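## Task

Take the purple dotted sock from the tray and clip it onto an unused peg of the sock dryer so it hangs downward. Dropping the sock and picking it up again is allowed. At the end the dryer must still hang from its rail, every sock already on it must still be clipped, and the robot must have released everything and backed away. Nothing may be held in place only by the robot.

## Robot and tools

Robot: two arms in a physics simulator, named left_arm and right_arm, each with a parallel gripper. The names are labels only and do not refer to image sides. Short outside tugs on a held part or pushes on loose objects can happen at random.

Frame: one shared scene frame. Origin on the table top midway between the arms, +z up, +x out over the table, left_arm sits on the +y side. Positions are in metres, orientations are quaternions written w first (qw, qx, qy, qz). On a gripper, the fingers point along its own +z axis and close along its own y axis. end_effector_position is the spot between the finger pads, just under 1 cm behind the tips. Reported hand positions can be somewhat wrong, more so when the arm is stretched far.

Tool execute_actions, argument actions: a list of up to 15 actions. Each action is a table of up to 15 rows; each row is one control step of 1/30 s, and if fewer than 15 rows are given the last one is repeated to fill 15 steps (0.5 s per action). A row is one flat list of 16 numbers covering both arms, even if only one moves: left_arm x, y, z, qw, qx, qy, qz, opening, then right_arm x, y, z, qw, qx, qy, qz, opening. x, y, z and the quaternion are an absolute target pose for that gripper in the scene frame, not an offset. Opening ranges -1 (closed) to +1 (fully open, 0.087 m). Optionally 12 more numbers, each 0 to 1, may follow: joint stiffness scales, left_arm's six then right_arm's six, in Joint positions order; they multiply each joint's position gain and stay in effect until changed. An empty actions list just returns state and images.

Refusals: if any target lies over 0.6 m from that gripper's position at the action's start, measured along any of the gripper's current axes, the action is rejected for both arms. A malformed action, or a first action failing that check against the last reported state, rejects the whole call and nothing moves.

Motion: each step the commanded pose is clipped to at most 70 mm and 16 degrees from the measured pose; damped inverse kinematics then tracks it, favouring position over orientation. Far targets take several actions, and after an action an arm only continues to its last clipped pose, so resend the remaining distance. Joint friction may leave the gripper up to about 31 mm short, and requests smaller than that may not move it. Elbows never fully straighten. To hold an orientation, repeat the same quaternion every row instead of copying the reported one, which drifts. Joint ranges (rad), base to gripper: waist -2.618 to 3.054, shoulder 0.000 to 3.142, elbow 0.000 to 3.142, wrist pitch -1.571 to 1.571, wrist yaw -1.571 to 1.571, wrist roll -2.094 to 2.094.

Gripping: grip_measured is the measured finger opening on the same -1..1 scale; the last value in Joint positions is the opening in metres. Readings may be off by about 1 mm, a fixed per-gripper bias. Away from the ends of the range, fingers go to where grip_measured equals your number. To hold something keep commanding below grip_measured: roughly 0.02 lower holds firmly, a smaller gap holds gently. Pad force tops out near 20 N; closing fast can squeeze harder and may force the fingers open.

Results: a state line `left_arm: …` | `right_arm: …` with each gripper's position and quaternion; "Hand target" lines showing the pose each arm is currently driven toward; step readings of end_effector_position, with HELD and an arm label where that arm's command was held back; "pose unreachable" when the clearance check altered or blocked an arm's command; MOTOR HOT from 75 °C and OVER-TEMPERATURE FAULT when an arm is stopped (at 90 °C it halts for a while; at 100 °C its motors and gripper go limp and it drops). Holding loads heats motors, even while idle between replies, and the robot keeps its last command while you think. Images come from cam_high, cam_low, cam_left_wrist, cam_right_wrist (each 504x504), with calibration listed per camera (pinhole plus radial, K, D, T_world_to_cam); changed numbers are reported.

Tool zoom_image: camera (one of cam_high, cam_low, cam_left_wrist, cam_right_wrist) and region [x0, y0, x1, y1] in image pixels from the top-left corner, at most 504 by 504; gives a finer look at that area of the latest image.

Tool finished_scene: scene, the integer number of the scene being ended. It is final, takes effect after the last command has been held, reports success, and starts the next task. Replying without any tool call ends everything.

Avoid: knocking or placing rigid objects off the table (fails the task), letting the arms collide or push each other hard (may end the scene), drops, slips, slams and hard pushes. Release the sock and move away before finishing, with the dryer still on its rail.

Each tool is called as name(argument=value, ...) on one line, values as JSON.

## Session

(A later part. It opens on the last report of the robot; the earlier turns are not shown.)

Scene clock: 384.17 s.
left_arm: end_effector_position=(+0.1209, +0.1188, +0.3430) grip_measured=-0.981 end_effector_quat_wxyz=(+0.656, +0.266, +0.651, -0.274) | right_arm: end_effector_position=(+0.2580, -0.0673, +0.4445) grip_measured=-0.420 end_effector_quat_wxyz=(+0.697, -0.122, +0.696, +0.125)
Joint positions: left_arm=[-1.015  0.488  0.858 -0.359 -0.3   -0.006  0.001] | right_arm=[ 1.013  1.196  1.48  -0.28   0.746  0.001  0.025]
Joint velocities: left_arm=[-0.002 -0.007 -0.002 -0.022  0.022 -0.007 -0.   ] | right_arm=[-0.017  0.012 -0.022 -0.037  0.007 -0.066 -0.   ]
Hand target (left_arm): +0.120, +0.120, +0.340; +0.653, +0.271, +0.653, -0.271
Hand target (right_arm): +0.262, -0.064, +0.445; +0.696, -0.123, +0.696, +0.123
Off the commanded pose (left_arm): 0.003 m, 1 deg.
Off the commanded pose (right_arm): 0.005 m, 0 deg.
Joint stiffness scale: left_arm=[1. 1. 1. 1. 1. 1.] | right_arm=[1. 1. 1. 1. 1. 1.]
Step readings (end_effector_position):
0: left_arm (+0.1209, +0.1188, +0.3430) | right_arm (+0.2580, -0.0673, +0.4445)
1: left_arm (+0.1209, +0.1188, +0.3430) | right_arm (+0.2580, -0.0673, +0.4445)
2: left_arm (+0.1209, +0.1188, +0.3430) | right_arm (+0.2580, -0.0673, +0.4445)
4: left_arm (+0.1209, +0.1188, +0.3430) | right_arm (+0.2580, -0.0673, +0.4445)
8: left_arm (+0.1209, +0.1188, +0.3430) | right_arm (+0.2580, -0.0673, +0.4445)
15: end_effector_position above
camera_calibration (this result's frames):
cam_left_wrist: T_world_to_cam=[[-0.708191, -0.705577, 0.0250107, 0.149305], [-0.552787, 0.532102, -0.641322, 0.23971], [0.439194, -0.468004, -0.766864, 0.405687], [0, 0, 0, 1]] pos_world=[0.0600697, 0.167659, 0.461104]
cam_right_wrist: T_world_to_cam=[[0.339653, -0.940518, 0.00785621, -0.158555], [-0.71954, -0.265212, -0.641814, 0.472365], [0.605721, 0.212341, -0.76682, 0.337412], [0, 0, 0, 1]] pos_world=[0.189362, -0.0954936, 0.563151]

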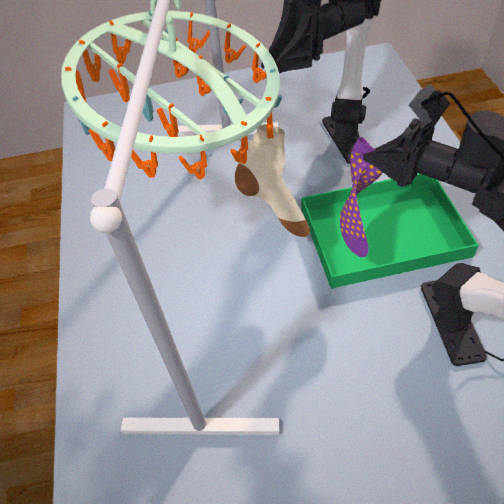

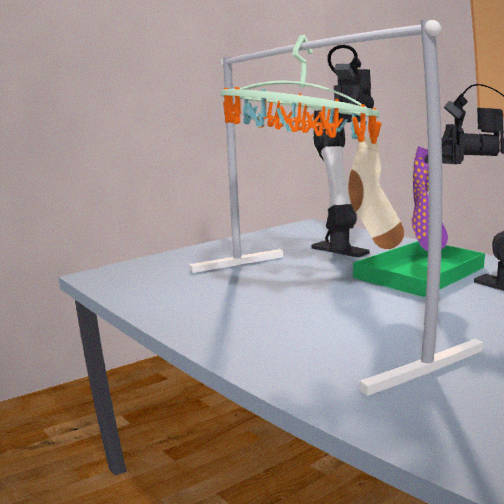

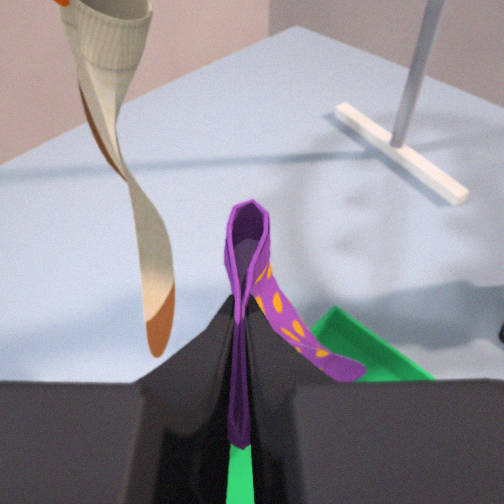

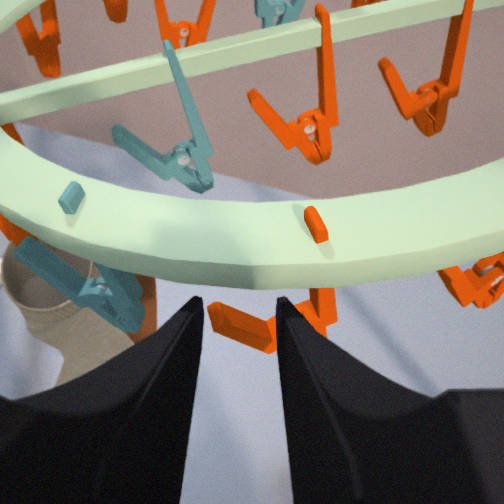

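execute_actions(actions=[[[0.12,0.12,0.34,0.653,0.271,0.653,-0.271,-1,0.262,-0.064,0.445,0.696,-0.123,0.696,0.123,-0.3],[0.12,0.12,0.34,0.653,0.271,0.653,-0.271,-1,0.262,-0.066,0.445,0.696,-0.123,0.696,0.123,-0.1],[0.12,0.12,0.34,0.653,0.271,0.653,-0.271,-1,0.26,-0.07,0.445,0.696,-0.123,0.696,0.123,0.1],[0.12,0.12,0.34,0.653,0.271,0.653,-0.271,-1,0.258,-0.075,0.445,0.696,-0.123,0.696,0.123,0.3],[0.12,0.12,0.34,0.653,0.271,0.653,-0.271,-1,0.25,-0.08,0.445,0.696,-0.123,0.696,0.123,0.6]],[[0.12,0.12,0.34,0.653,0.271,0.653,-0.271,-1,0.25,-0.085,0.443,0.696,-0.123,0.696,0.123,0.6]]])

Scene clock: 396.27 s.
left_arm: end_effector_position=(+0.1209, +0.1188, +0.3430) grip_measured=-0.981 end_effector_quat_wxyz=(+0.656, +0.266, +0.651, -0.274) | right_arm: end_effector_position=(+0.2523, -0.0798, +0.4498) grip_measured=+0.600 end_effector_quat_wxyz=(+0.701, -0.116, +0.692, +0.129)
Joint positions: left_arm=[-1.015  0.488  0.858 -0.359 -0.3   -0.006  0.001] | right_arm=[ 1.01   1.153  1.466 -0.293  0.744  0.002  0.07 ]
Joint velocities: left_arm=[-0.007  0.007  0.007  0.037  0.051  0.022 -0.   ] | right_arm=[ 0.002  0.002 -0.022 -0.051  0.007  0.007  0.001]
Hand target (left_arm): +0.120, +0.120, +0.340; +0.653, +0.271, +0.653, -0.271
Hand target (right_arm): +0.250, -0.085, +0.443; +0.696, -0.123, +0.696, +0.123
Off the commanded pose (left_arm): 0.003 m, 1 deg.
Off the commanded pose (right_arm): 0.009 m, 1 deg.
Joint stiffness scale: left_arm=[1. 1. 1. 1. 1. 1.] | right_arm=[1. 1. 1. 1. 1. 1.]
Step readings (end_effector_position; steps 1 to 15: 1st action; 16 to 30: 2nd action):
0: left_arm (+0.1209, +0.1188, +0.3430) | right_arm (+0.2580, -0.0673, +0.4445)
1: left_arm (+0.1209, +0.1188, +0.3430) | right_arm (+0.2580, -0.0673, +0.4445)
2: left_arm (+0.1209, +0.1188, +0.3430) | right_arm (+0.2580, -0.0673, +0.4445)
4: left_arm (+0.1208, +0.1187, +0.3430) | right_arm (+0.2584, -0.0673, +0.4445)
8: left_arm (+0.1209, +0.1188, +0.3430) | right_arm (+0.2559, -0.0720, +0.4475)
15: left_arm (+0.1209, +0.1188, +0.3430) | right_arm (+0.2538, -0.0768, +0.4519)
16: left_arm (+0.1209, +0.1188, +0.3430) | right_arm (+0.2538, -0.0770, +0.4512)
17: left_arm (+0.1209, +0.1188, +0.3430) | right_arm (+0.2535, -0.0776, +0.4504)
19: left_arm (+0.1209, +0.1188, +0.3430) | right_arm (+0.2529, -0.0787, +0.4491)
23: left_arm (+0.1209, +0.1188, +0.3430) | right_arm (+0.2524, -0.0797, +0.4497)
30: end_effector_position above
camera_calibration (this result's frames):
cam_left_wrist: T_world_to_cam=[[-0.708191, -0.705577, 0.0250107, 0.149305], [-0.552787, 0.532102, -0.641322, 0.23971], [0.439194, -0.468004, -0.766864, 0.405687], [0, 0, 0, 1]] pos_world=[0.0600697, 0.167659, 0.461104]
cam_right_wrist: T_world_to_cam=[[0.338564, -0.940936, -0.00367769, -0.162953], [-0.715051, -0.254742, -0.651006, 0.472226], [0.611618, 0.223037, -0.759064, 0.343376], [0, 0, 0, 1]] pos_world=[0.182821, -0.109618, 0.567467]

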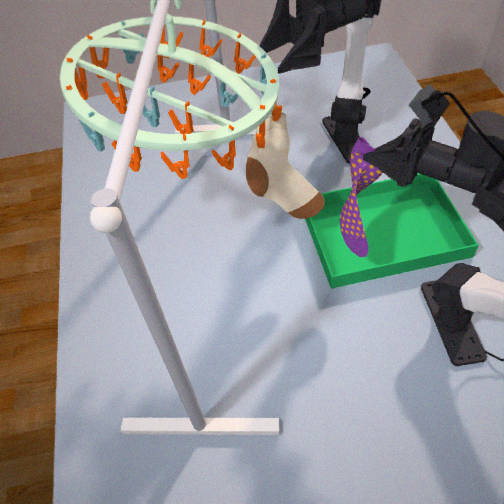

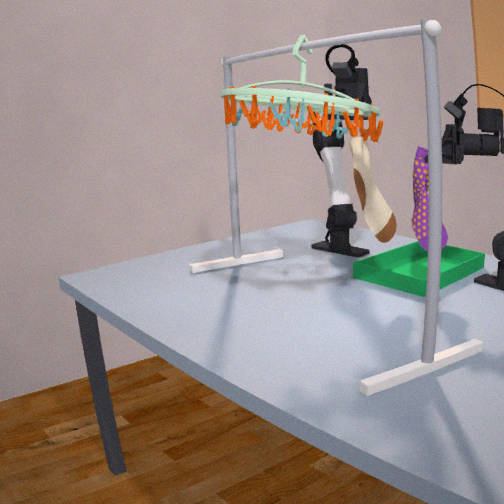

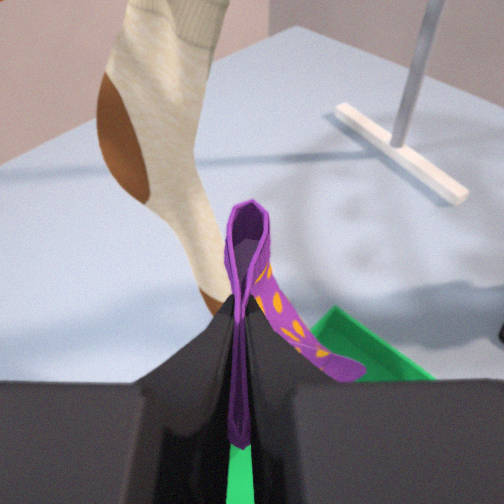

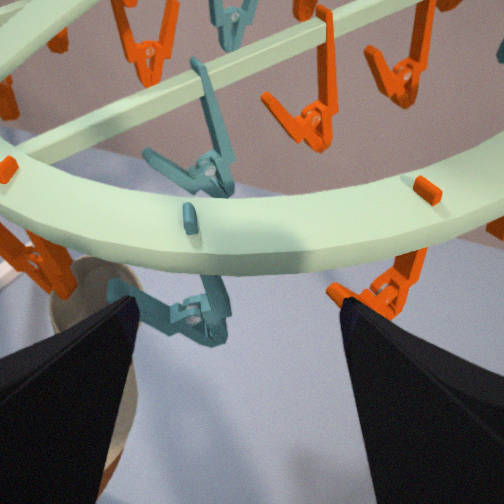

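execute_actions(actions=[[[0.11,0.14,0.34,0.653,0.271,0.653,-0.271,-1,0.21,-0.10,0.443,0.696,-0.123,0.696,0.123,0.6]],[[0.11,0.14,0.34,0.653,0.271,0.653,-0.271,-1,0.20,-0.10,0.443,0.696,-0.123,0.696,0.123,0.6]],[[0.11,0.14,0.34,0.653,0.271,0.653,-0.271,-1,0.20,-0.10,0.443,0.696,-0.123,0.696,0.123,0.6]]])

Scene clock: 403.63 s.
left_arm: end_effector_position=(+0.1122, +0.1351, +0.3352) grip_measured=-0.981 end_effector_quat_wxyz=(+0.649, +0.271, +0.657, -0.270) | right_arm: end_effector_position=(+0.2033, -0.0962, +0.4513) grip_measured=+0.600 end_effector_quat_wxyz=(+0.700, -0.114, +0.693, +0.131)
Joint positions: left_arm=[-1.007  0.422  0.858 -0.447 -0.29  -0.006  0.001] | right_arm=[ 1.225  1.049  1.427 -0.352  0.961  0.001  0.07 ]
Joint velocities: left_arm=[-0.007 -0.022 -0.007 -0.022 -0.066 -0.007 -0.   ] | right_arm=[ 0.002  0.007 -0.002 -0.022  0.022  0.007  0.001]
Hand target (left_arm): +0.110, +0.140, +0.340; +0.653, +0.271, +0.653, -0.271
Hand target (right_arm): +0.200, -0.100, +0.443; +0.696, -0.123, +0.696, +0.123
Off the commanded pose (left_arm): 0.007 m, 1 deg.
Off the commanded pose (right_arm): 0.010 m, 2 deg.
Joint stiffness scale: left_arm=[1. 1. 1. 1. 1. 1.] | right_arm=[1. 1. 1. 1. 1. 1.]
Step readings (end_effector_position; steps 1 to 15: 1st action; 16 to 30: 2nd action; 31 to 45: 3rd action):
0: left_arm (+0.1209, +0.1188, +0.3430) | right_arm (+0.2523, -0.0798, +0.4498)
1: left_arm (+0.1202, +0.1199, +0.3424) | right_arm (+0.2487, -0.0807, +0.4495)
2: left_arm (+0.1188, +0.1230, +0.3405) | right_arm (+0.2393, -0.0795, +0.4459)
4: left_arm (+0.1158, +0.1295, +0.3406) | right_arm (+0.2220, -0.0799, +0.4454)
8: left_arm (+0.1130, +0.1346, +0.3407) | right_arm (+0.2115, -0.0913, +0.4544)
15: left_arm (+0.1123, +0.1349, +0.3364) | right_arm (+0.2123, -0.0969, +0.4537)
16: left_arm (+0.1123, +0.1349, +0.3361) | right_arm (+0.2112, -0.0971, +0.4533)
17: left_arm (+0.1123, +0.1349, +0.3359) | right_arm (+0.2079, -0.0951, +0.4530)
19: left_arm (+0.1123, +0.1350, +0.3357) | right_arm (+0.2032, -0.0921, +0.4524)
23: left_arm (+0.1122, +0.1350, +0.3354) | right_arm (+0.2024, -0.0935, +0.4518)
30: left_arm (+0.1122, +0.1351, +0.3352) | right_arm (+0.2031, -0.0954, +0.4515)
31: left_arm (+0.1122, +0.1351, +0.3352) | right_arm (+0.2031, -0.0955, +0.4514)
32: left_arm (+0.1122, +0.1351, +0.3352) | right_arm (+0.2032, -0.0957, +0.4514)
34: left_arm (+0.1122, +0.1351, +0.3352) | right_arm (+0.2032, -0.0959, +0.4514)
38: left_arm (+0.1122, +0.1351, +0.3352) | right_arm (+0.2033, -0.0961, +0.4513)
45: end_effector_position above
camera_calibration (this result's frames):
cam_left_wrist: T_world_to_cam=[[-0.709574, -0.704387, 0.0185484, 0.157037], [-0.558276, 0.545936, -0.624725, 0.214448], [0.429922, -0.453644, -0.780624, 0.414875], [0, 0, 0, 1]] pos_world=[0.0527869, 0.181746, 0.45492]
cam_right_wrist: T_world_to_cam=[[0.337516, -0.941261, -0.0105495, -0.158533], [-0.716996, -0.249806, -0.650779, 0.434748], [0.609918, 0.227212, -0.759194, 0.378934], [0, 0, 0, 1]] pos_world=[0.134102, -0.126717, 0.568937]

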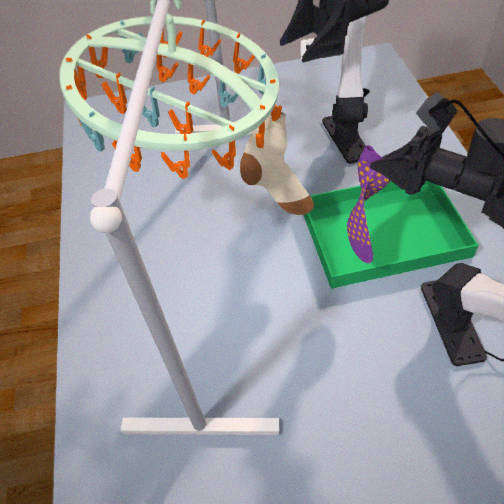

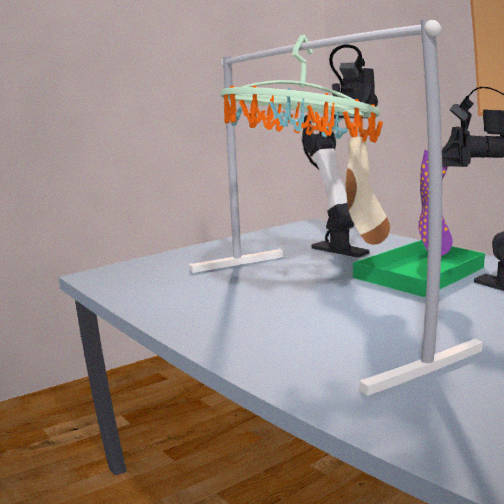

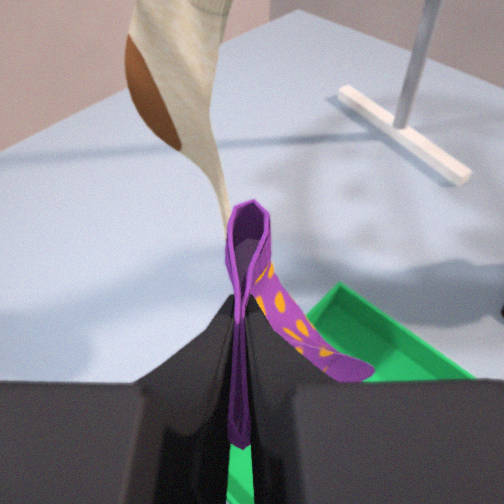

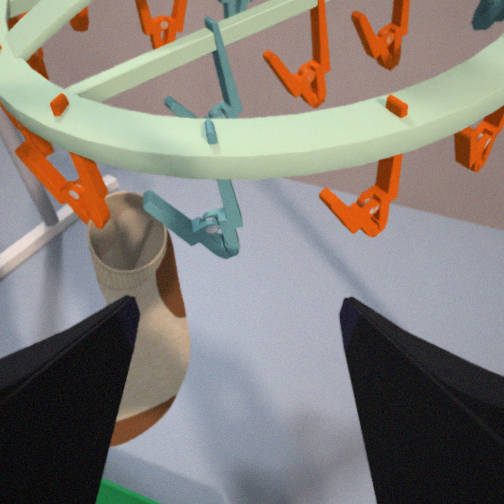

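execute_actions(actions=[[[0.11,0.14,0.34,0.653,0.271,0.653,-0.271,-1,0.215,-0.15,0.445,0.68,-0.195,0.68,0.195,0.6]],[[0.11,0.14,0.34,0.653,0.271,0.653,-0.271,-1,0.245,-0.14,0.445,0.68,-0.195,0.68,0.195,0.6]]])

Scene clock: 415.87 s.
left_arm: end_effector_position=(+0.1122, +0.1351, +0.3352) grip_measured=-0.981 end_effector_quat_wxyz=(+0.649, +0.271, +0.657, -0.270) | right_arm: end_effector_position=(+0.2426, -0.1423, +0.4401) grip_measured=+0.600 end_effector_quat_wxyz=(+0.678, -0.194, +0.684, +0.189)
Joint positions: left_arm=[-1.007  0.422  0.858 -0.447 -0.29  -0.006  0.001] | right_arm=[ 0.635  0.927  1.373 -0.456  0.17  -0.003  0.07 ]
Joint velocities: left_arm=[ 0.007  0.007  0.007 -0.007  0.007  0.007 -0.   ] | right_arm=[ 0.002  0.012  0.037  0.051 -0.154 -0.007 -0.001]
Hand target (left_arm): +0.110, +0.140, +0.340; +0.653, +0.271, +0.653, -0.271
Hand target (right_arm): +0.244, -0.140, +0.445; +0.680, -0.195, +0.680, +0.195
Off the commanded pose (left_arm): 0.007 m, 1 deg.
Off the commanded pose (right_arm): 0.006 m, 1 deg.
Joint stiffness scale: left_arm=[1. 1. 1. 1. 1. 1.] | right_arm=[1. 1. 1. 1. 1. 1.]
Step readings (end_effector_position; steps 1 to 15: 1st action; 16 to 30: 2nd action):
0: left_arm (+0.1122, +0.1351, +0.3352) | right_arm (+0.2033, -0.0962, +0.4512)
1: left_arm (+0.1122, +0.1351, +0.3352) | right_arm (+0.2054, -0.0986, +0.4505)
2: left_arm (+0.1122, +0.1351, +0.3352) | right_arm (+0.2127, -0.1115, +0.4432)
4: left_arm (+0.1122, +0.1351, +0.3352) | right_arm (+0.2211, -0.1442, +0.4401)
8: left_arm (+0.1122, +0.1351, +0.3352) | right_arm (+0.2187, -0.1709, +0.4560)
15: left_arm (+0.1122, +0.1351, +0.3352) | right_arm (+0.2155, -0.1594, +0.4483)
16: left_arm (+0.1122, +0.1351, +0.3352) | right_arm (+0.2178, -0.1581, +0.4477)
17: left_arm (+0.1122, +0.1351, +0.3352) | right_arm (+0.2252, -0.1612, +0.4492)
19: left_arm (+0.1122, +0.1351, +0.3352) | right_arm (+0.2383, -0.1608, +0.4469)
23: left_arm (+0.1122, +0.1351, +0.3352) | right_arm (+0.2455, -0.1476, +0.4371)
30: end_effector_position above
camera_calibration (this result's frames):
cam_left_wrist: T_world_to_cam=[[-0.709574, -0.704387, 0.0185484, 0.157037], [-0.558276, 0.545936, -0.624725, 0.214448], [0.429922, -0.453644, -0.780624, 0.414875], [0, 0, 0, 1]] pos_world=[0.0527869, 0.181746, 0.45492]
cam_right_wrist: T_world_to_cam=[[0.51812, -0.855149, 0.0165074, -0.258822], [-0.657691, -0.410674, -0.631498, 0.398326], [0.546804, 0.316335, -0.775202, 0.391993], [0, 0, 0, 1]] pos_world=[0.181732, -0.18175, 0.559689]

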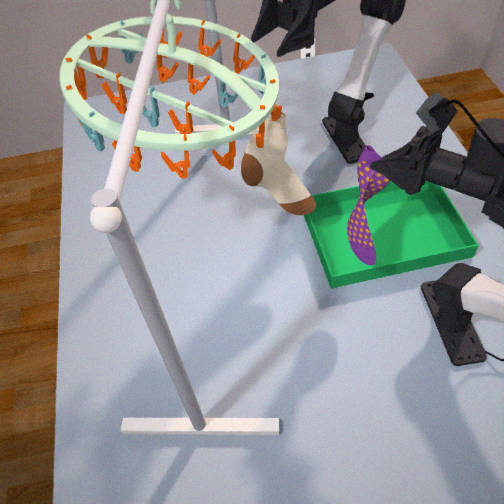

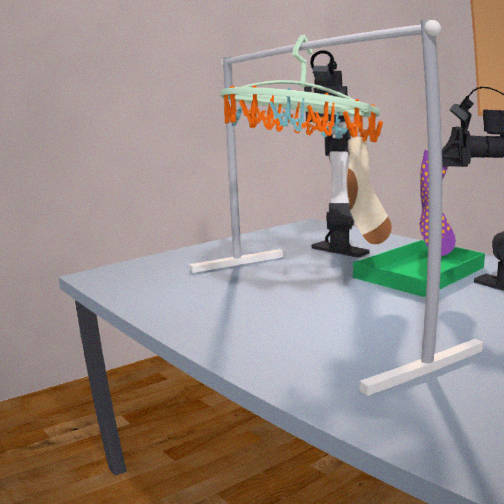

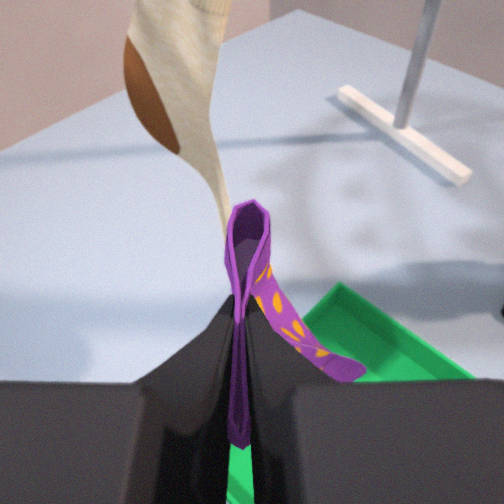

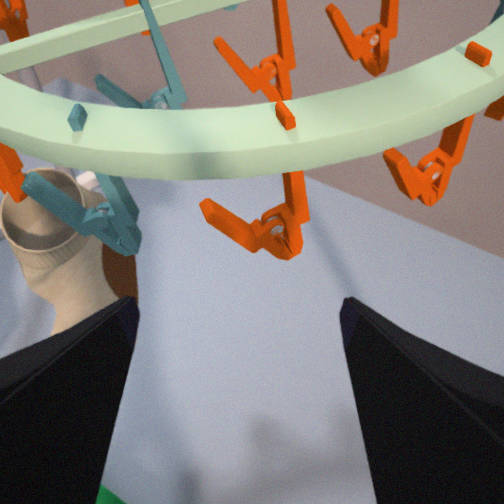

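execute_actions(actions=[[[0.11,0.14,0.34,0.653,0.271,0.653,-0.271,-1,0.270,-0.137,0.447,0.68,-0.195,0.68,0.195,0.6]],[[0.11,0.14,0.34,0.653,0.271,0.653,-0.271,-1,0.291,-0.122,0.447,0.68,-0.195,0.68,0.195,0.6]]])

Scene clock: 431.90 s.
left_arm: end_effector_position=(+0.1122, +0.1351, +0.3351) grip_measured=-0.981 end_effector_quat_wxyz=(+0.649, +0.271, +0.657, -0.270) | right_arm: end_effector_position=(+0.2872, -0.1224, +0.4410) grip_measured=+0.600 end_effector_quat_wxyz=(+0.675, -0.198, +0.684, +0.193)
Joint positions: left_arm=[-1.007  0.422  0.858 -0.448 -0.29  -0.006  0.001] | right_arm=[ 0.542  1.075  1.425 -0.363  0.065 -0.003  0.07 ]
Joint velocities: left_arm=[-0.002 -0.002 -0.007  0.022  0.007  0.037  0.   ] | right_arm=[-0.007  0.017  0.002 -0.022 -0.066  0.022 -0.001]
Hand target (left_arm): +0.110, +0.140, +0.340; +0.653, +0.271, +0.653, -0.271
Hand target (right_arm): +0.291, -0.122, +0.447; +0.680, -0.195, +0.680, +0.195
Off the commanded pose (left_arm): 0.007 m, 1 deg.
Off the commanded pose (right_arm): 0.007 m, 1 deg.
Joint stiffness scale: left_arm=[1. 1. 1. 1. 1. 1.] | right_arm=[1. 1. 1. 1. 1. 1.]
Step readings (end_effector_position; steps 1 to 15: 1st action; 16 to 30: 2nd action):
0: left_arm (+0.1122, +0.1351, +0.3351) | right_arm (+0.2417, -0.1409, +0.4408)
1: left_arm (+0.1122, +0.1351, +0.3351) | right_arm (+0.2438, -0.1413, +0.4412)
2: left_arm (+0.1122, +0.1351, +0.3351) | right_arm (+0.2501, -0.1450, +0.4439)
4: left_arm (+0.1122, +0.1351, +0.3351) | right_arm (+0.2613, -0.1481, +0.4457)
8: left_arm (+0.1122, +0.1351, +0.3351) | right_arm (+0.2672, -0.1416, +0.4406)
15: left_arm (+0.1122, +0.1351, +0.3351) | right_arm (+0.2663, -0.1389, +0.4415)
16: left_arm (+0.1122, +0.1351, +0.3351) | right_arm (+0.2677, -0.1377, +0.4420)
17: left_arm (+0.1122, +0.1351, +0.3351) | right_arm (+0.2707, -0.1353, +0.4456)
19: left_arm (+0.1122, +0.1351, +0.3351) | right_arm (+0.2782, -0.1295, +0.4476)
23: left_arm (+0.1122, +0.1351, +0.3351) | right_arm (+0.2866, -0.1231, +0.4402)
30: end_effector_position above
camera_calibration (this result's frames):
cam_left_wrist: T_world_to_cam=[[-0.709571, -0.704393, 0.0184406, 0.15708], [-0.558389, 0.546146, -0.624441, 0.214267], [0.42978, -0.453382, -0.780854, 0.414871], [0, 0, 0, 1]] pos_world=[0.0528006, 0.18172, 0.454854]
cam_right_wrist: T_world_to_cam=[[0.528561, -0.848745, 0.0159621, -0.266902], [-0.654308, -0.41931, -0.629333, 0.433474], [0.540836, 0.322197, -0.776972, 0.36525], [0, 0, 0, 1]] pos_world=[0.227159, -0.162454, 0.560849]

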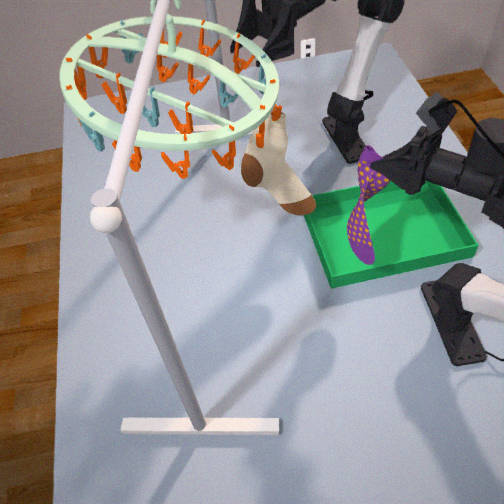

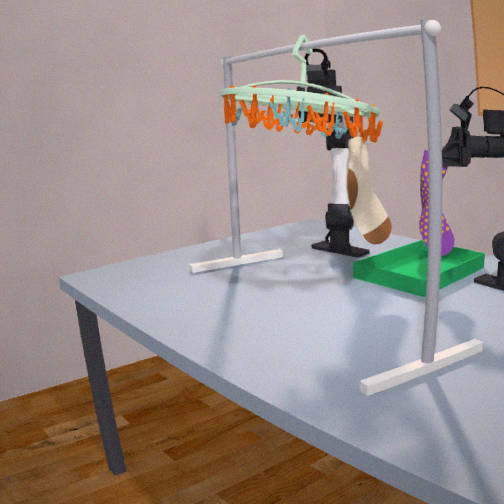

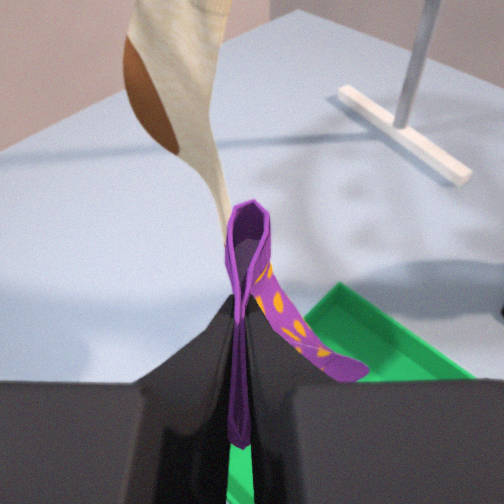

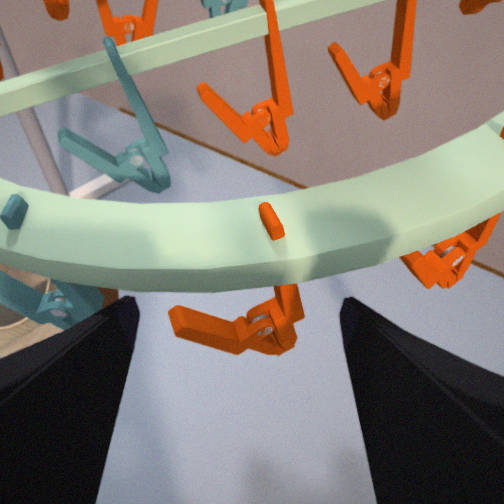

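execute_actions(actions=[[[0.11,0.14,0.34,0.653,0.271,0.653,-0.271,-1,0.291,-0.122,0.447,0.68,-0.195,0.68,0.195,0.5],[0.11,0.14,0.34,0.653,0.271,0.653,-0.271,-1,0.291,-0.122,0.447,0.68,-0.195,0.68,0.195,0.42],[0.11,0.14,0.34,0.653,0.271,0.653,-0.271,-1,0.291,-0.122,0.447,0.68,-0.195,0.68,0.195,0.36],[0.11,0.14,0.34,0.653,0.271,0.653,-0.271,-1,0.291,-0.122,0.447,0.68,-0.195,0.68,0.195,0.3],[0.11,0.14,0.34,0.653,0.271,0.653,-0.271,-1,0.291,-0.122,0.447,0.68,-0.195,0.68,0.195,0.25],[0.11,0.14,0.34,0.653,0.271,0.653,-0.271,-1,0.291,-0.122,0.447,0.68,-0.195,0.68,0.195,0.2],[0.11,0.14,0.34,0.653,0.271,0.653,-0.271,-1,0.291,-0.122,0.447,0.68,-0.195,0.68,0.195,0.15],[0.11,0.14,0.34,0.653,0.271,0.653,-0.271,-1,0.291,-0.122,0.447,0.68,-0.195,0.68,0.195,0.1],[0.11,0.14,0.34,0.653,0.271,0.653,-0.271,-1,0.291,-0.122,0.447,0.68,-0.195,0.68,0.195,0.05],[0.11,0.14,0.34,0.653,0.271,0.653,-0.271,-1,0.291,-0.122,0.447,0.68,-0.195,0.68,0.195,0.0],[0.11,0.14,0.34,0.653,0.271,0.653,-0.271,-1,0.291,-0.122,0.447,0.68,-0.195,0.68,0.195,-0.05],[0.11,0.14,0.34,0.653,0.271,0.653,-0.271,-1,0.291,-0.122,0.447,0.68,-0.195,0.68,0.195,-0.1],[0.11,0.14,0.34,0.653,0.271,0.653,-0.271,-1,0.291,-0.122,0.447,0.68,-0.195,0.68,0.195,-0.15],[0.11,0.14,0.34,0.653,0.271,0.653,-0.271,-1,0.291,-0.122,0.447,0.68,-0.195,0.68,0.195,-0.2]]])

Scene clock: 442.47 s.
left_arm: end_effector_position=(+0.1122, +0.1351, +0.3351) grip_measured=-0.981 end_effector_quat_wxyz=(+0.649, +0.271, +0.657, -0.270) | right_arm: end_effector_position=(+0.2874, -0.1223, +0.4420) grip_measured=-0.193 end_effector_quat_wxyz=(+0.677, -0.198, +0.682, +0.193)
Joint positions: left_arm=[-1.007  0.422  0.858 -0.448 -0.29  -0.006  0.001] | right_arm=[ 0.542  1.075  1.425 -0.359  0.065 -0.003  0.035]
Joint velocities: left_arm=[ 0.007  0.002  0.002 -0.081 -0.051 -0.037 -0.   ] | right_arm=[-0.002 -0.007 -0.012  0.022 -0.022 -0.007 -0.013]
Hand target (left_arm): +0.110, +0.140, +0.340; +0.653, +0.271, +0.653, -0.271
Hand target (right_arm): +0.291, -0.122, +0.447; +0.680, -0.195, +0.680, +0.195
Off the commanded pose (left_arm): 0.007 m, 1 deg.
Off the commanded pose (right_arm): 0.006 m, 1 deg.
Joint stiffness scale: left_arm=[1. 1. 1. 1. 1. 1.] | right_arm=[1. 1. 1. 1. 1. 1.]
Step readings (end_effector_position):
0: left_arm (+0.1122, +0.1351, +0.3351) | right_arm (+0.2873, -0.1224, +0.4416)
1: left_arm (+0.1122, +0.1351, +0.3351) | right_arm (+0.2873, -0.1224, +0.4416)
2: left_arm (+0.1122, +0.1351, +0.3351) | right_arm (+0.2873, -0.1224, +0.4417)
4: left_arm (+0.1122, +0.1351, +0.3351) | right_arm (+0.2874, -0.1223, +0.4418)
8: left_arm (+0.1122, +0.1351, +0.3351) | right_arm (+0.2874, -0.1223, +0.4419)
15: end_effector_position above
camera_calibration (this result's frames):
cam_left_wrist: T_world_to_cam=[[-0.709571, -0.704393, 0.0184406, 0.15708], [-0.558389, 0.546146, -0.624441, 0.214267], [0.42978, -0.453382, -0.780854, 0.414871], [0, 0, 0, 1]] pos_world=[0.0528006, 0.18172, 0.454854]
cam_right_wrist: T_world_to_cam=[[0.528512, -0.848781, 0.0157031, -0.266781], [-0.652357, -0.417902, -0.632288, 0.435121], [0.543236, 0.323928, -0.774574, 0.364343], [0, 0, 0, 1]] pos_world=[0.226927, -0.162622, 0.561521]

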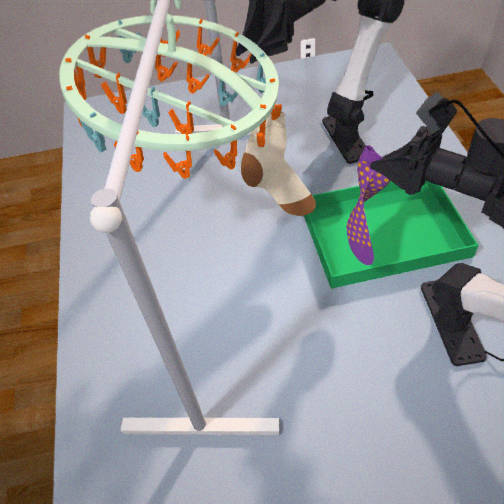

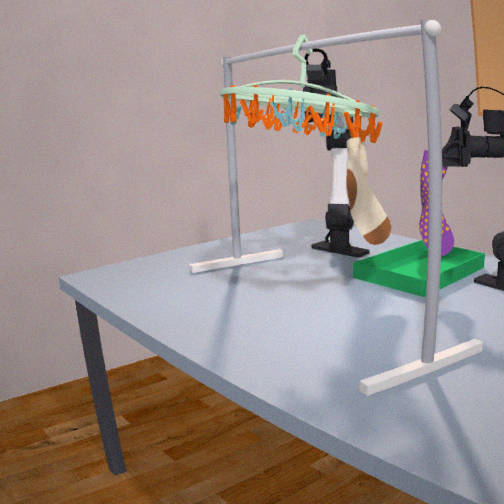

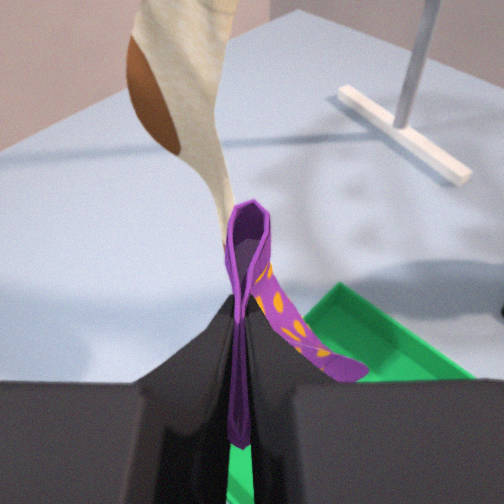

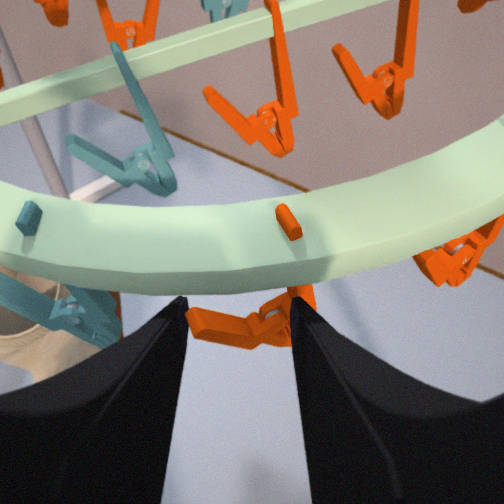

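execute_actions(actions=[[[0.11,0.14,0.34,0.653,0.271,0.653,-0.271,-1,0.291,-0.122,0.447,0.68,-0.195,0.68,0.195,-0.1],[0.11,0.14,0.34,0.653,0.271,0.653,-0.271,-1,0.291,-0.122,0.447,0.68,-0.195,0.68,0.195,0.0],[0.11,0.14,0.34,0.653,0.271,0.653,-0.271,-1,0.291,-0.122,0.447,0.68,-0.195,0.68,0.195,0.1],[0.11,0.14,0.34,0.653,0.271,0.653,-0.271,-1,0.291,-0.122,0.447,0.68,-0.195,0.68,0.195,0.2],[0.11,0.14,0.34,0.653,0.271,0.653,-0.271,-1,0.291,-0.122,0.447,0.68,-0.195,0.68,0.195,0.3],[0.11,0.14,0.34,0.653,0.271,0.653,-0.271,-1,0.291,-0.122,0.447,0.68,-0.195,0.68,0.195,0.4],[0.11,0.14,0.34,0.653,0.271,0.653,-0.271,-1,0.291,-0.122,0.447,0.68,-0.195,0.68,0.195,0.5],[0.11,0.14,0.34,0.653,0.271,0.653,-0.271,-1,0.291,-0.122,0.445,0.68,-0.195,0.68,0.195,0.6]],[[0.11,0.14,0.34,0.653,0.271,0.653,-0.271,-1,0.291,-0.126,0.436,0.71,-0.186,0.65,0.203,0.6]]])

zoom_image(camera="cam_right_wrist", region=[100,200,380,400])

Scene clock: 468.23 s.
left_arm: end_effector_position=(+0.1122, +0.1351, +0.3351) grip_measured=-0.981 end_effector_quat_wxyz=(+0.649, +0.271, +0.657, -0.270) | right_arm: end_effector_position=(+0.2940, -0.1215, +0.4344) grip_measured=+0.600 end_effector_quat_wxyz=(+0.703, -0.187, +0.655, +0.202)
Joint positions: left_arm=[-1.007  0.422  0.858 -0.448 -0.29  -0.006  0.001] | right_arm=[ 0.527  1.032  1.279 -0.177  0.052 -0.003  0.07 ]
Joint velocities: left_arm=[-0.002 -0.012 -0.022 -0.081  0.037 -0.007  0.001] | right_arm=[-0.002  0.007  0.012  0.022 -0.037 -0.007  0.001]
Hand target (left_arm): +0.110, +0.140, +0.340; +0.653, +0.271, +0.653, -0.271
Hand target (right_arm): +0.291, -0.126, +0.436; +0.709, -0.186, +0.649, +0.203
Off the commanded pose (left_arm): 0.007 m, 1 deg.
Off the commanded pose (right_arm): 0.006 m, 1 deg.
Joint stiffness scale: left_arm=[1. 1. 1. 1. 1. 1.] | right_arm=[1. 1. 1. 1. 1. 1.]
Step readings (end_effector_position; steps 1 to 15: 1st action; 16 to 30: 2nd action):
0: left_arm (+0.1122, +0.1351, +0.3351) | right_arm (+0.2874, -0.1223, +0.4420)
1: left_arm (+0.1122, +0.1351, +0.3351) | right_arm (+0.2873, -0.1222, +0.4420)
2: left_arm (+0.1122, +0.1351, +0.3351) | right_arm (+0.2873, -0.1222, +0.4420)
4: left_arm (+0.1122, +0.1351, +0.3351) | right_arm (+0.2873, -0.1222, +0.4420)
8: left_arm (+0.1122, +0.1351, +0.3351) | right_arm (+0.2873, -0.1222, +0.4421)
15: left_arm (+0.1122, +0.1351, +0.3351) | right_arm (+0.2875, -0.1221, +0.4433)
16: left_arm (+0.1122, +0.1351, +0.3351) | right_arm (+0.2885, -0.1217, +0.4433)
17: left_arm (+0.1122, +0.1351, +0.3351) | right_arm (+0.2889, -0.1229, +0.4399)
19: left_arm (+0.1122, +0.1351, +0.3351) | right_arm (+0.2901, -0.1246, +0.4291)
23: left_arm (+0.1122, +0.1351, +0.3351) | right_arm (+0.2932, -0.1227, +0.4243)
30: end_effector_position above
camera_calibration (this result's frames):
cam_left_wrist: T_world_to_cam=[[-0.709571, -0.704393, 0.0184406, 0.15708], [-0.558389, 0.546146, -0.624441, 0.214267], [0.42978, -0.453382, -0.780854, 0.414871], [0, 0, 0, 1]] pos_world=[0.0528006, 0.18172, 0.454854]
cam_right_wrist: T_world_to_cam=[[0.525365, -0.850805, 0.0110549, -0.266761], [-0.60979, -0.385538, -0.692471, 0.452479], [0.59342, 0.357059, -0.721361, 0.320776], [0, 0, 0, 1]] pos_world=[0.22571, -0.16705, 0.547673]

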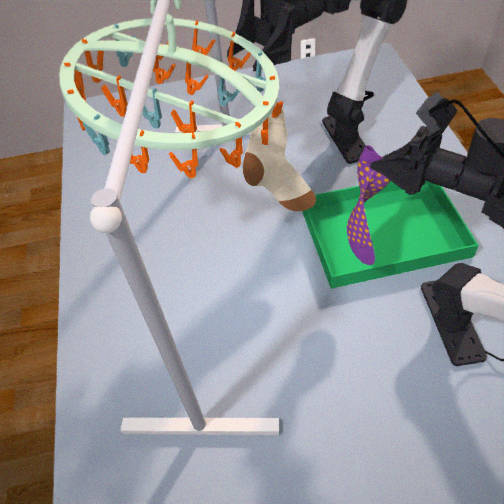

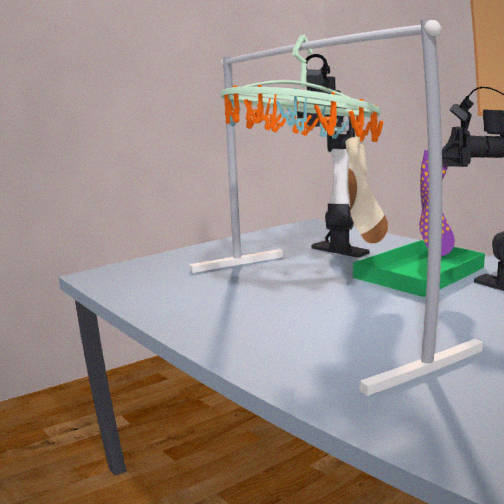

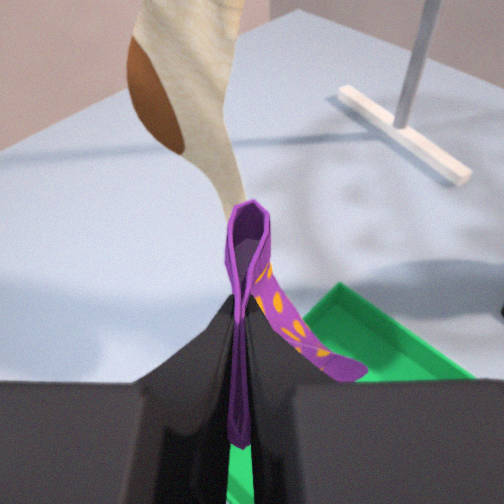

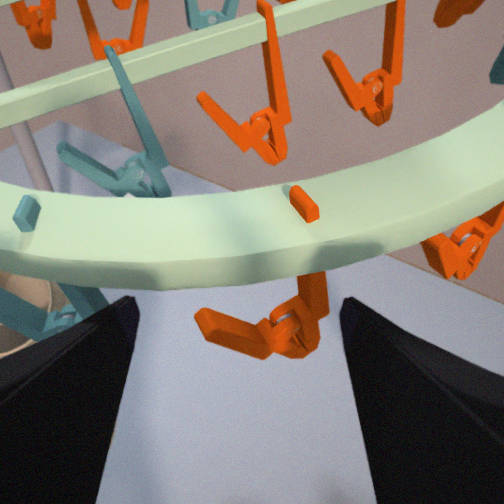

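Region (100, 200, 380, 400) of cam_right_wrist's 504x504 image, scaled by 1.800, with more detail than that image has; it fills the top 360 rows of this view, and the rest is white.

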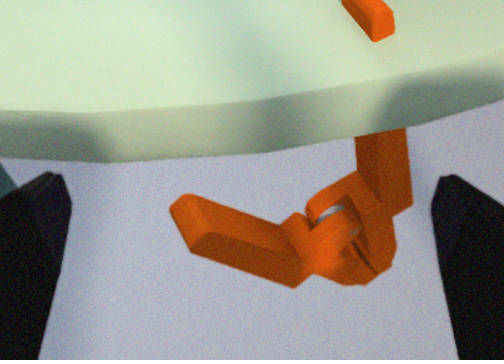

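execute_actions(actions=[[[0.11,0.14,0.34,0.653,0.271,0.653,-0.271,-1,0.298,-0.13,0.437,0.71,-0.186,0.65,0.203,0.7]],[[0.11,0.14,0.34,0.653,0.271,0.653,-0.271,-1,0.314,-0.120,0.438,0.71,-0.186,0.65,0.203,0.7]]])

Scene clock: 487.73 s.
left_arm: end_effector_position=(+0.1122, +0.1351, +0.3351) grip_measured=-0.981 end_effector_quat_wxyz=(+0.649, +0.271, +0.657, -0.270) | right_arm: end_effector_position=(+0.3080, -0.1205, +0.4340) grip_measured=+0.700 end_effector_quat_wxyz=(+0.706, -0.189, +0.652, +0.203)
Joint positions: left_arm=[-1.007  0.422  0.858 -0.448 -0.29  -0.006  0.001] | right_arm=[ 0.487  1.068  1.284 -0.137  0.008 -0.003  0.074]
Joint velocities: left_arm=[-0.012 -0.002  0.002 -0.007  0.007 -0.022  0.   ] | right_arm=[-0.002 -0.007 -0.002  0.022 -0.037  0.051 -0.001]
Hand target (left_arm): +0.110, +0.140, +0.340; +0.653, +0.271, +0.653, -0.271
Hand target (right_arm): +0.314, -0.120, +0.438; +0.709, -0.186, +0.649, +0.203
Off the commanded pose (left_arm): 0.007 m, 1 deg.
Off the commanded pose (right_arm): 0.007 m, 1 deg.
Joint stiffness scale: left_arm=[1. 1. 1. 1. 1. 1.] | right_arm=[1. 1. 1. 1. 1. 1.]
Step readings (end_effector_position; steps 1 to 15: 1st action; 16 to 30: 2nd action):
0: left_arm (+0.1122, +0.1351, +0.3351) | right_arm (+0.2941, -0.1213, +0.4369)
1: left_arm (+0.1122, +0.1351, +0.3351) | right_arm (+0.2945, -0.1219, +0.4369)
2: left_arm (+0.1122, +0.1351, +0.3351) | right_arm (+0.2963, -0.1245, +0.4370)
4: left_arm (+0.1122, +0.1351, +0.3351) | right_arm (+0.2991, -0.1290, +0.4372)
8: left_arm (+0.1122, +0.1351, +0.3351) | right_arm (+0.2992, -0.1290, +0.4375)
15: left_arm (+0.1122, +0.1351, +0.3351) | right_arm (+0.2986, -0.1279, +0.4377)
16: left_arm (+0.1122, +0.1351, +0.3351) | right_arm (+0.2993, -0.1273, +0.4377)
17: left_arm (+0.1122, +0.1351, +0.3351) | right_arm (+0.3008, -0.1262, +0.4387)
19: left_arm (+0.1122, +0.1351, +0.3351) | right_arm (+0.3042, -0.1236, +0.4382)
23: left_arm (+0.1122, +0.1351, +0.3351) | right_arm (+0.3079, -0.1209, +0.4339)
30: end_effector_position above
camera_calibration (this result's frames):
cam_left_wrist: T_world_to_cam=[[-0.709571, -0.704393, 0.0184406, 0.15708], [-0.558389, 0.546146, -0.624441, 0.214267], [0.42978, -0.453382, -0.780854, 0.414871], [0, 0, 0, 1]] pos_world=[0.0528006, 0.18172, 0.454854]
cam_right_wrist: T_world_to_cam=[[0.528722, -0.848678, 0.0141239, -0.275348], [-0.602521, -0.386983, -0.698006, 0.461153], [0.597848, 0.360541, -0.715952, 0.308546], [0, 0, 0, 1]] pos_world=[0.238973, -0.166466, 0.546681]

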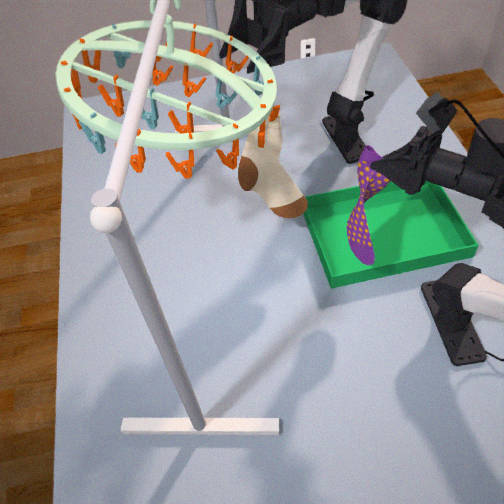

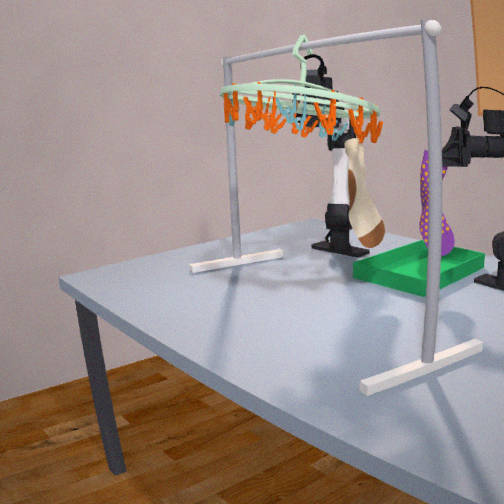

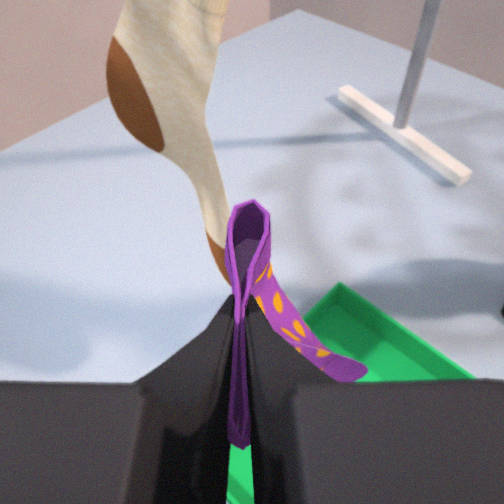

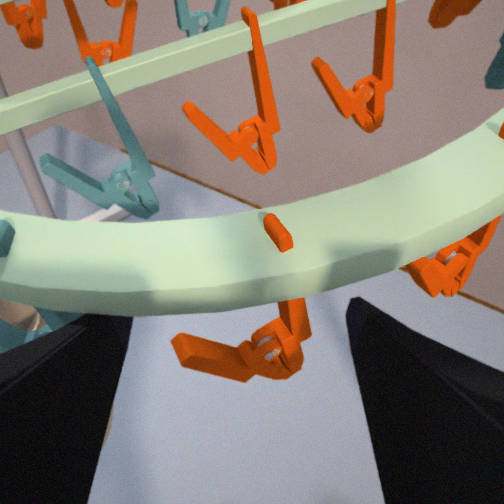

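execute_actions(actions=[[[0.11,0.14,0.34,0.653,0.271,0.653,-0.271,-1,0.312,-0.121,0.434,0.71,-0.186,0.65,0.203,0.6],[0.11,0.14,0.34,0.653,0.271,0.653,-0.271,-1,0.312,-0.121,0.434,0.71,-0.186,0.65,0.203,0.5],[0.11,0.14,0.34,0.653,0.271,0.653,-0.271,-1,0.312,-0.121,0.434,0.71,-0.186,0.65,0.203,0.42],[0.11,0.14,0.34,0.653,0.271,0.653,-0.271,-1,0.312,-0.121,0.434,0.71,-0.186,0.65,0.203,0.36],[0.11,0.14,0.34,0.653,0.271,0.653,-0.271,-1,0.312,-0.121,0.434,0.71,-0.186,0.65,0.203,0.3],[0.11,0.14,0.34,0.653,0.271,0.653,-0.271,-1,0.312,-0.121,0.434,0.71,-0.186,0.65,0.203,0.24],[0.11,0.14,0.34,0.653,0.271,0.653,-0.271,-1,0.312,-0.121,0.434,0.71,-0.186,0.65,0.203,0.18],[0.11,0.14,0.34,0.653,0.271,0.653,-0.271,-1,0.312,-0.121,0.434,0.71,-0.186,0.65,0.203,0.12],[0.11,0.14,0.34,0.653,0.271,0.653,-0.271,-1,0.312,-0.121,0.434,0.71,-0.186,0.65,0.203,0.06],[0.11,0.14,0.34,0.653,0.271,0.653,-0.271,-1,0.312,-0.121,0.434,0.71,-0.186,0.65,0.203,0.0],[0.11,0.14,0.34,0.653,0.271,0.653,-0.271,-1,0.312,-0.121,0.434,0.71,-0.186,0.65,0.203,-0.05],[0.11,0.14,0.34,0.653,0.271,0.653,-0.271,-1,0.312,-0.121,0.434,0.71,-0.186,0.65,0.203,-0.1],[0.11,0.14,0.34,0.653,0.271,0.653,-0.271,-1,0.312,-0.121,0.434,0.71,-0.186,0.65,0.203,-0.15],[0.11,0.14,0.34,0.653,0.271,0.653,-0.271,-1,0.312,-0.121,0.434,0.71,-0.186,0.65,0.203,-0.2]]])

Scene clock: 501.50 s.
left_arm: end_effector_position=(+0.1122, +0.1351, +0.3351) grip_measured=-0.981 end_effector_quat_wxyz=(+0.649, +0.271, +0.657, -0.270) | right_arm: end_effector_position=(+0.3079, -0.1200, +0.4370) grip_measured=-0.191 end_effector_quat_wxyz=(+0.709, -0.188, +0.648, +0.205)
Joint positions: left_arm=[-1.007  0.422  0.858 -0.448 -0.29  -0.006  0.001] | right_arm=[ 0.487  1.068  1.284 -0.125  0.005 -0.003  0.035]
Joint velocities: left_arm=[-0.022 -0.002  0.017 -0.11  -0.081  0.037 -0.001] | right_arm=[-0.022 -0.007  0.017 -0.007 -0.022 -0.007 -0.012]
Hand target (left_arm): +0.110, +0.140, +0.340; +0.653, +0.271, +0.653, -0.271
Hand target (right_arm): +0.312, -0.121, +0.434; +0.709, -0.186, +0.649, +0.203
Off the commanded pose (left_arm): 0.007 m, 1 deg.
Off the commanded pose (right_arm): 0.005 m, 0 deg.
Joint stiffness scale: left_arm=[1. 1. 1. 1. 1. 1.] | right_arm=[1. 1. 1. 1. 1. 1.]
Step readings (end_effector_position):
0: left_arm (+0.1122, +0.1351, +0.3351) | right_arm (+0.3079, -0.1204, +0.4341)
1: left_arm (+0.1122, +0.1351, +0.3351) | right_arm (+0.3079, -0.1203, +0.4343)
2: left_arm (+0.1122, +0.1351, +0.3351) | right_arm (+0.3079, -0.1202, +0.4347)
4: left_arm (+0.1122, +0.1351, +0.3351) | right_arm (+0.3079, -0.1202, +0.4354)
8: left_arm (+0.1122, +0.1351, +0.3351) | right_arm (+0.3079, -0.1201, +0.4361)
15: end_effector_position above
camera_calibration (this result's frames):
cam_left_wrist: T_world_to_cam=[[-0.709571, -0.704393, 0.0184406, 0.15708], [-0.558389, 0.546146, -0.624441, 0.214267], [0.42978, -0.453382, -0.780854, 0.414871], [0, 0, 0, 1]] pos_world=[0.0528006, 0.18172, 0.454854]
cam_right_wrist: T_world_to_cam=[[0.530546, -0.847544, 0.0138026, -0.275255], [-0.594705, -0.383778, -0.706428, 0.465068], [0.604026, 0.366584, -0.707651, 0.305713], [0, 0, 0, 1]] pos_world=[0.237955, -0.166877, 0.548674]

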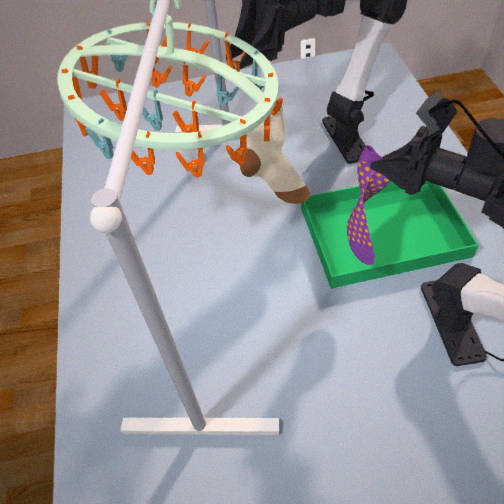

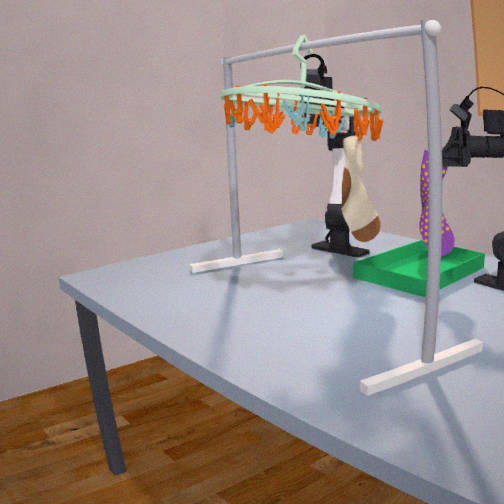

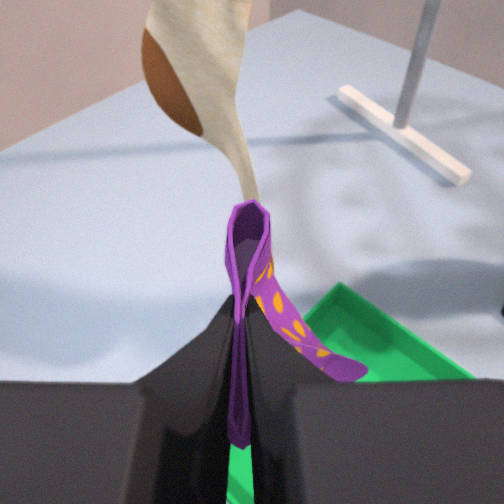

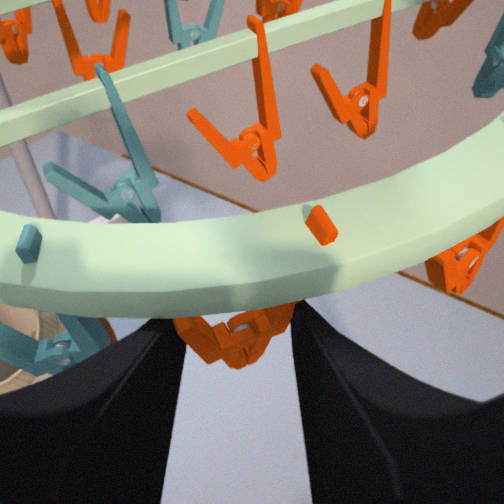

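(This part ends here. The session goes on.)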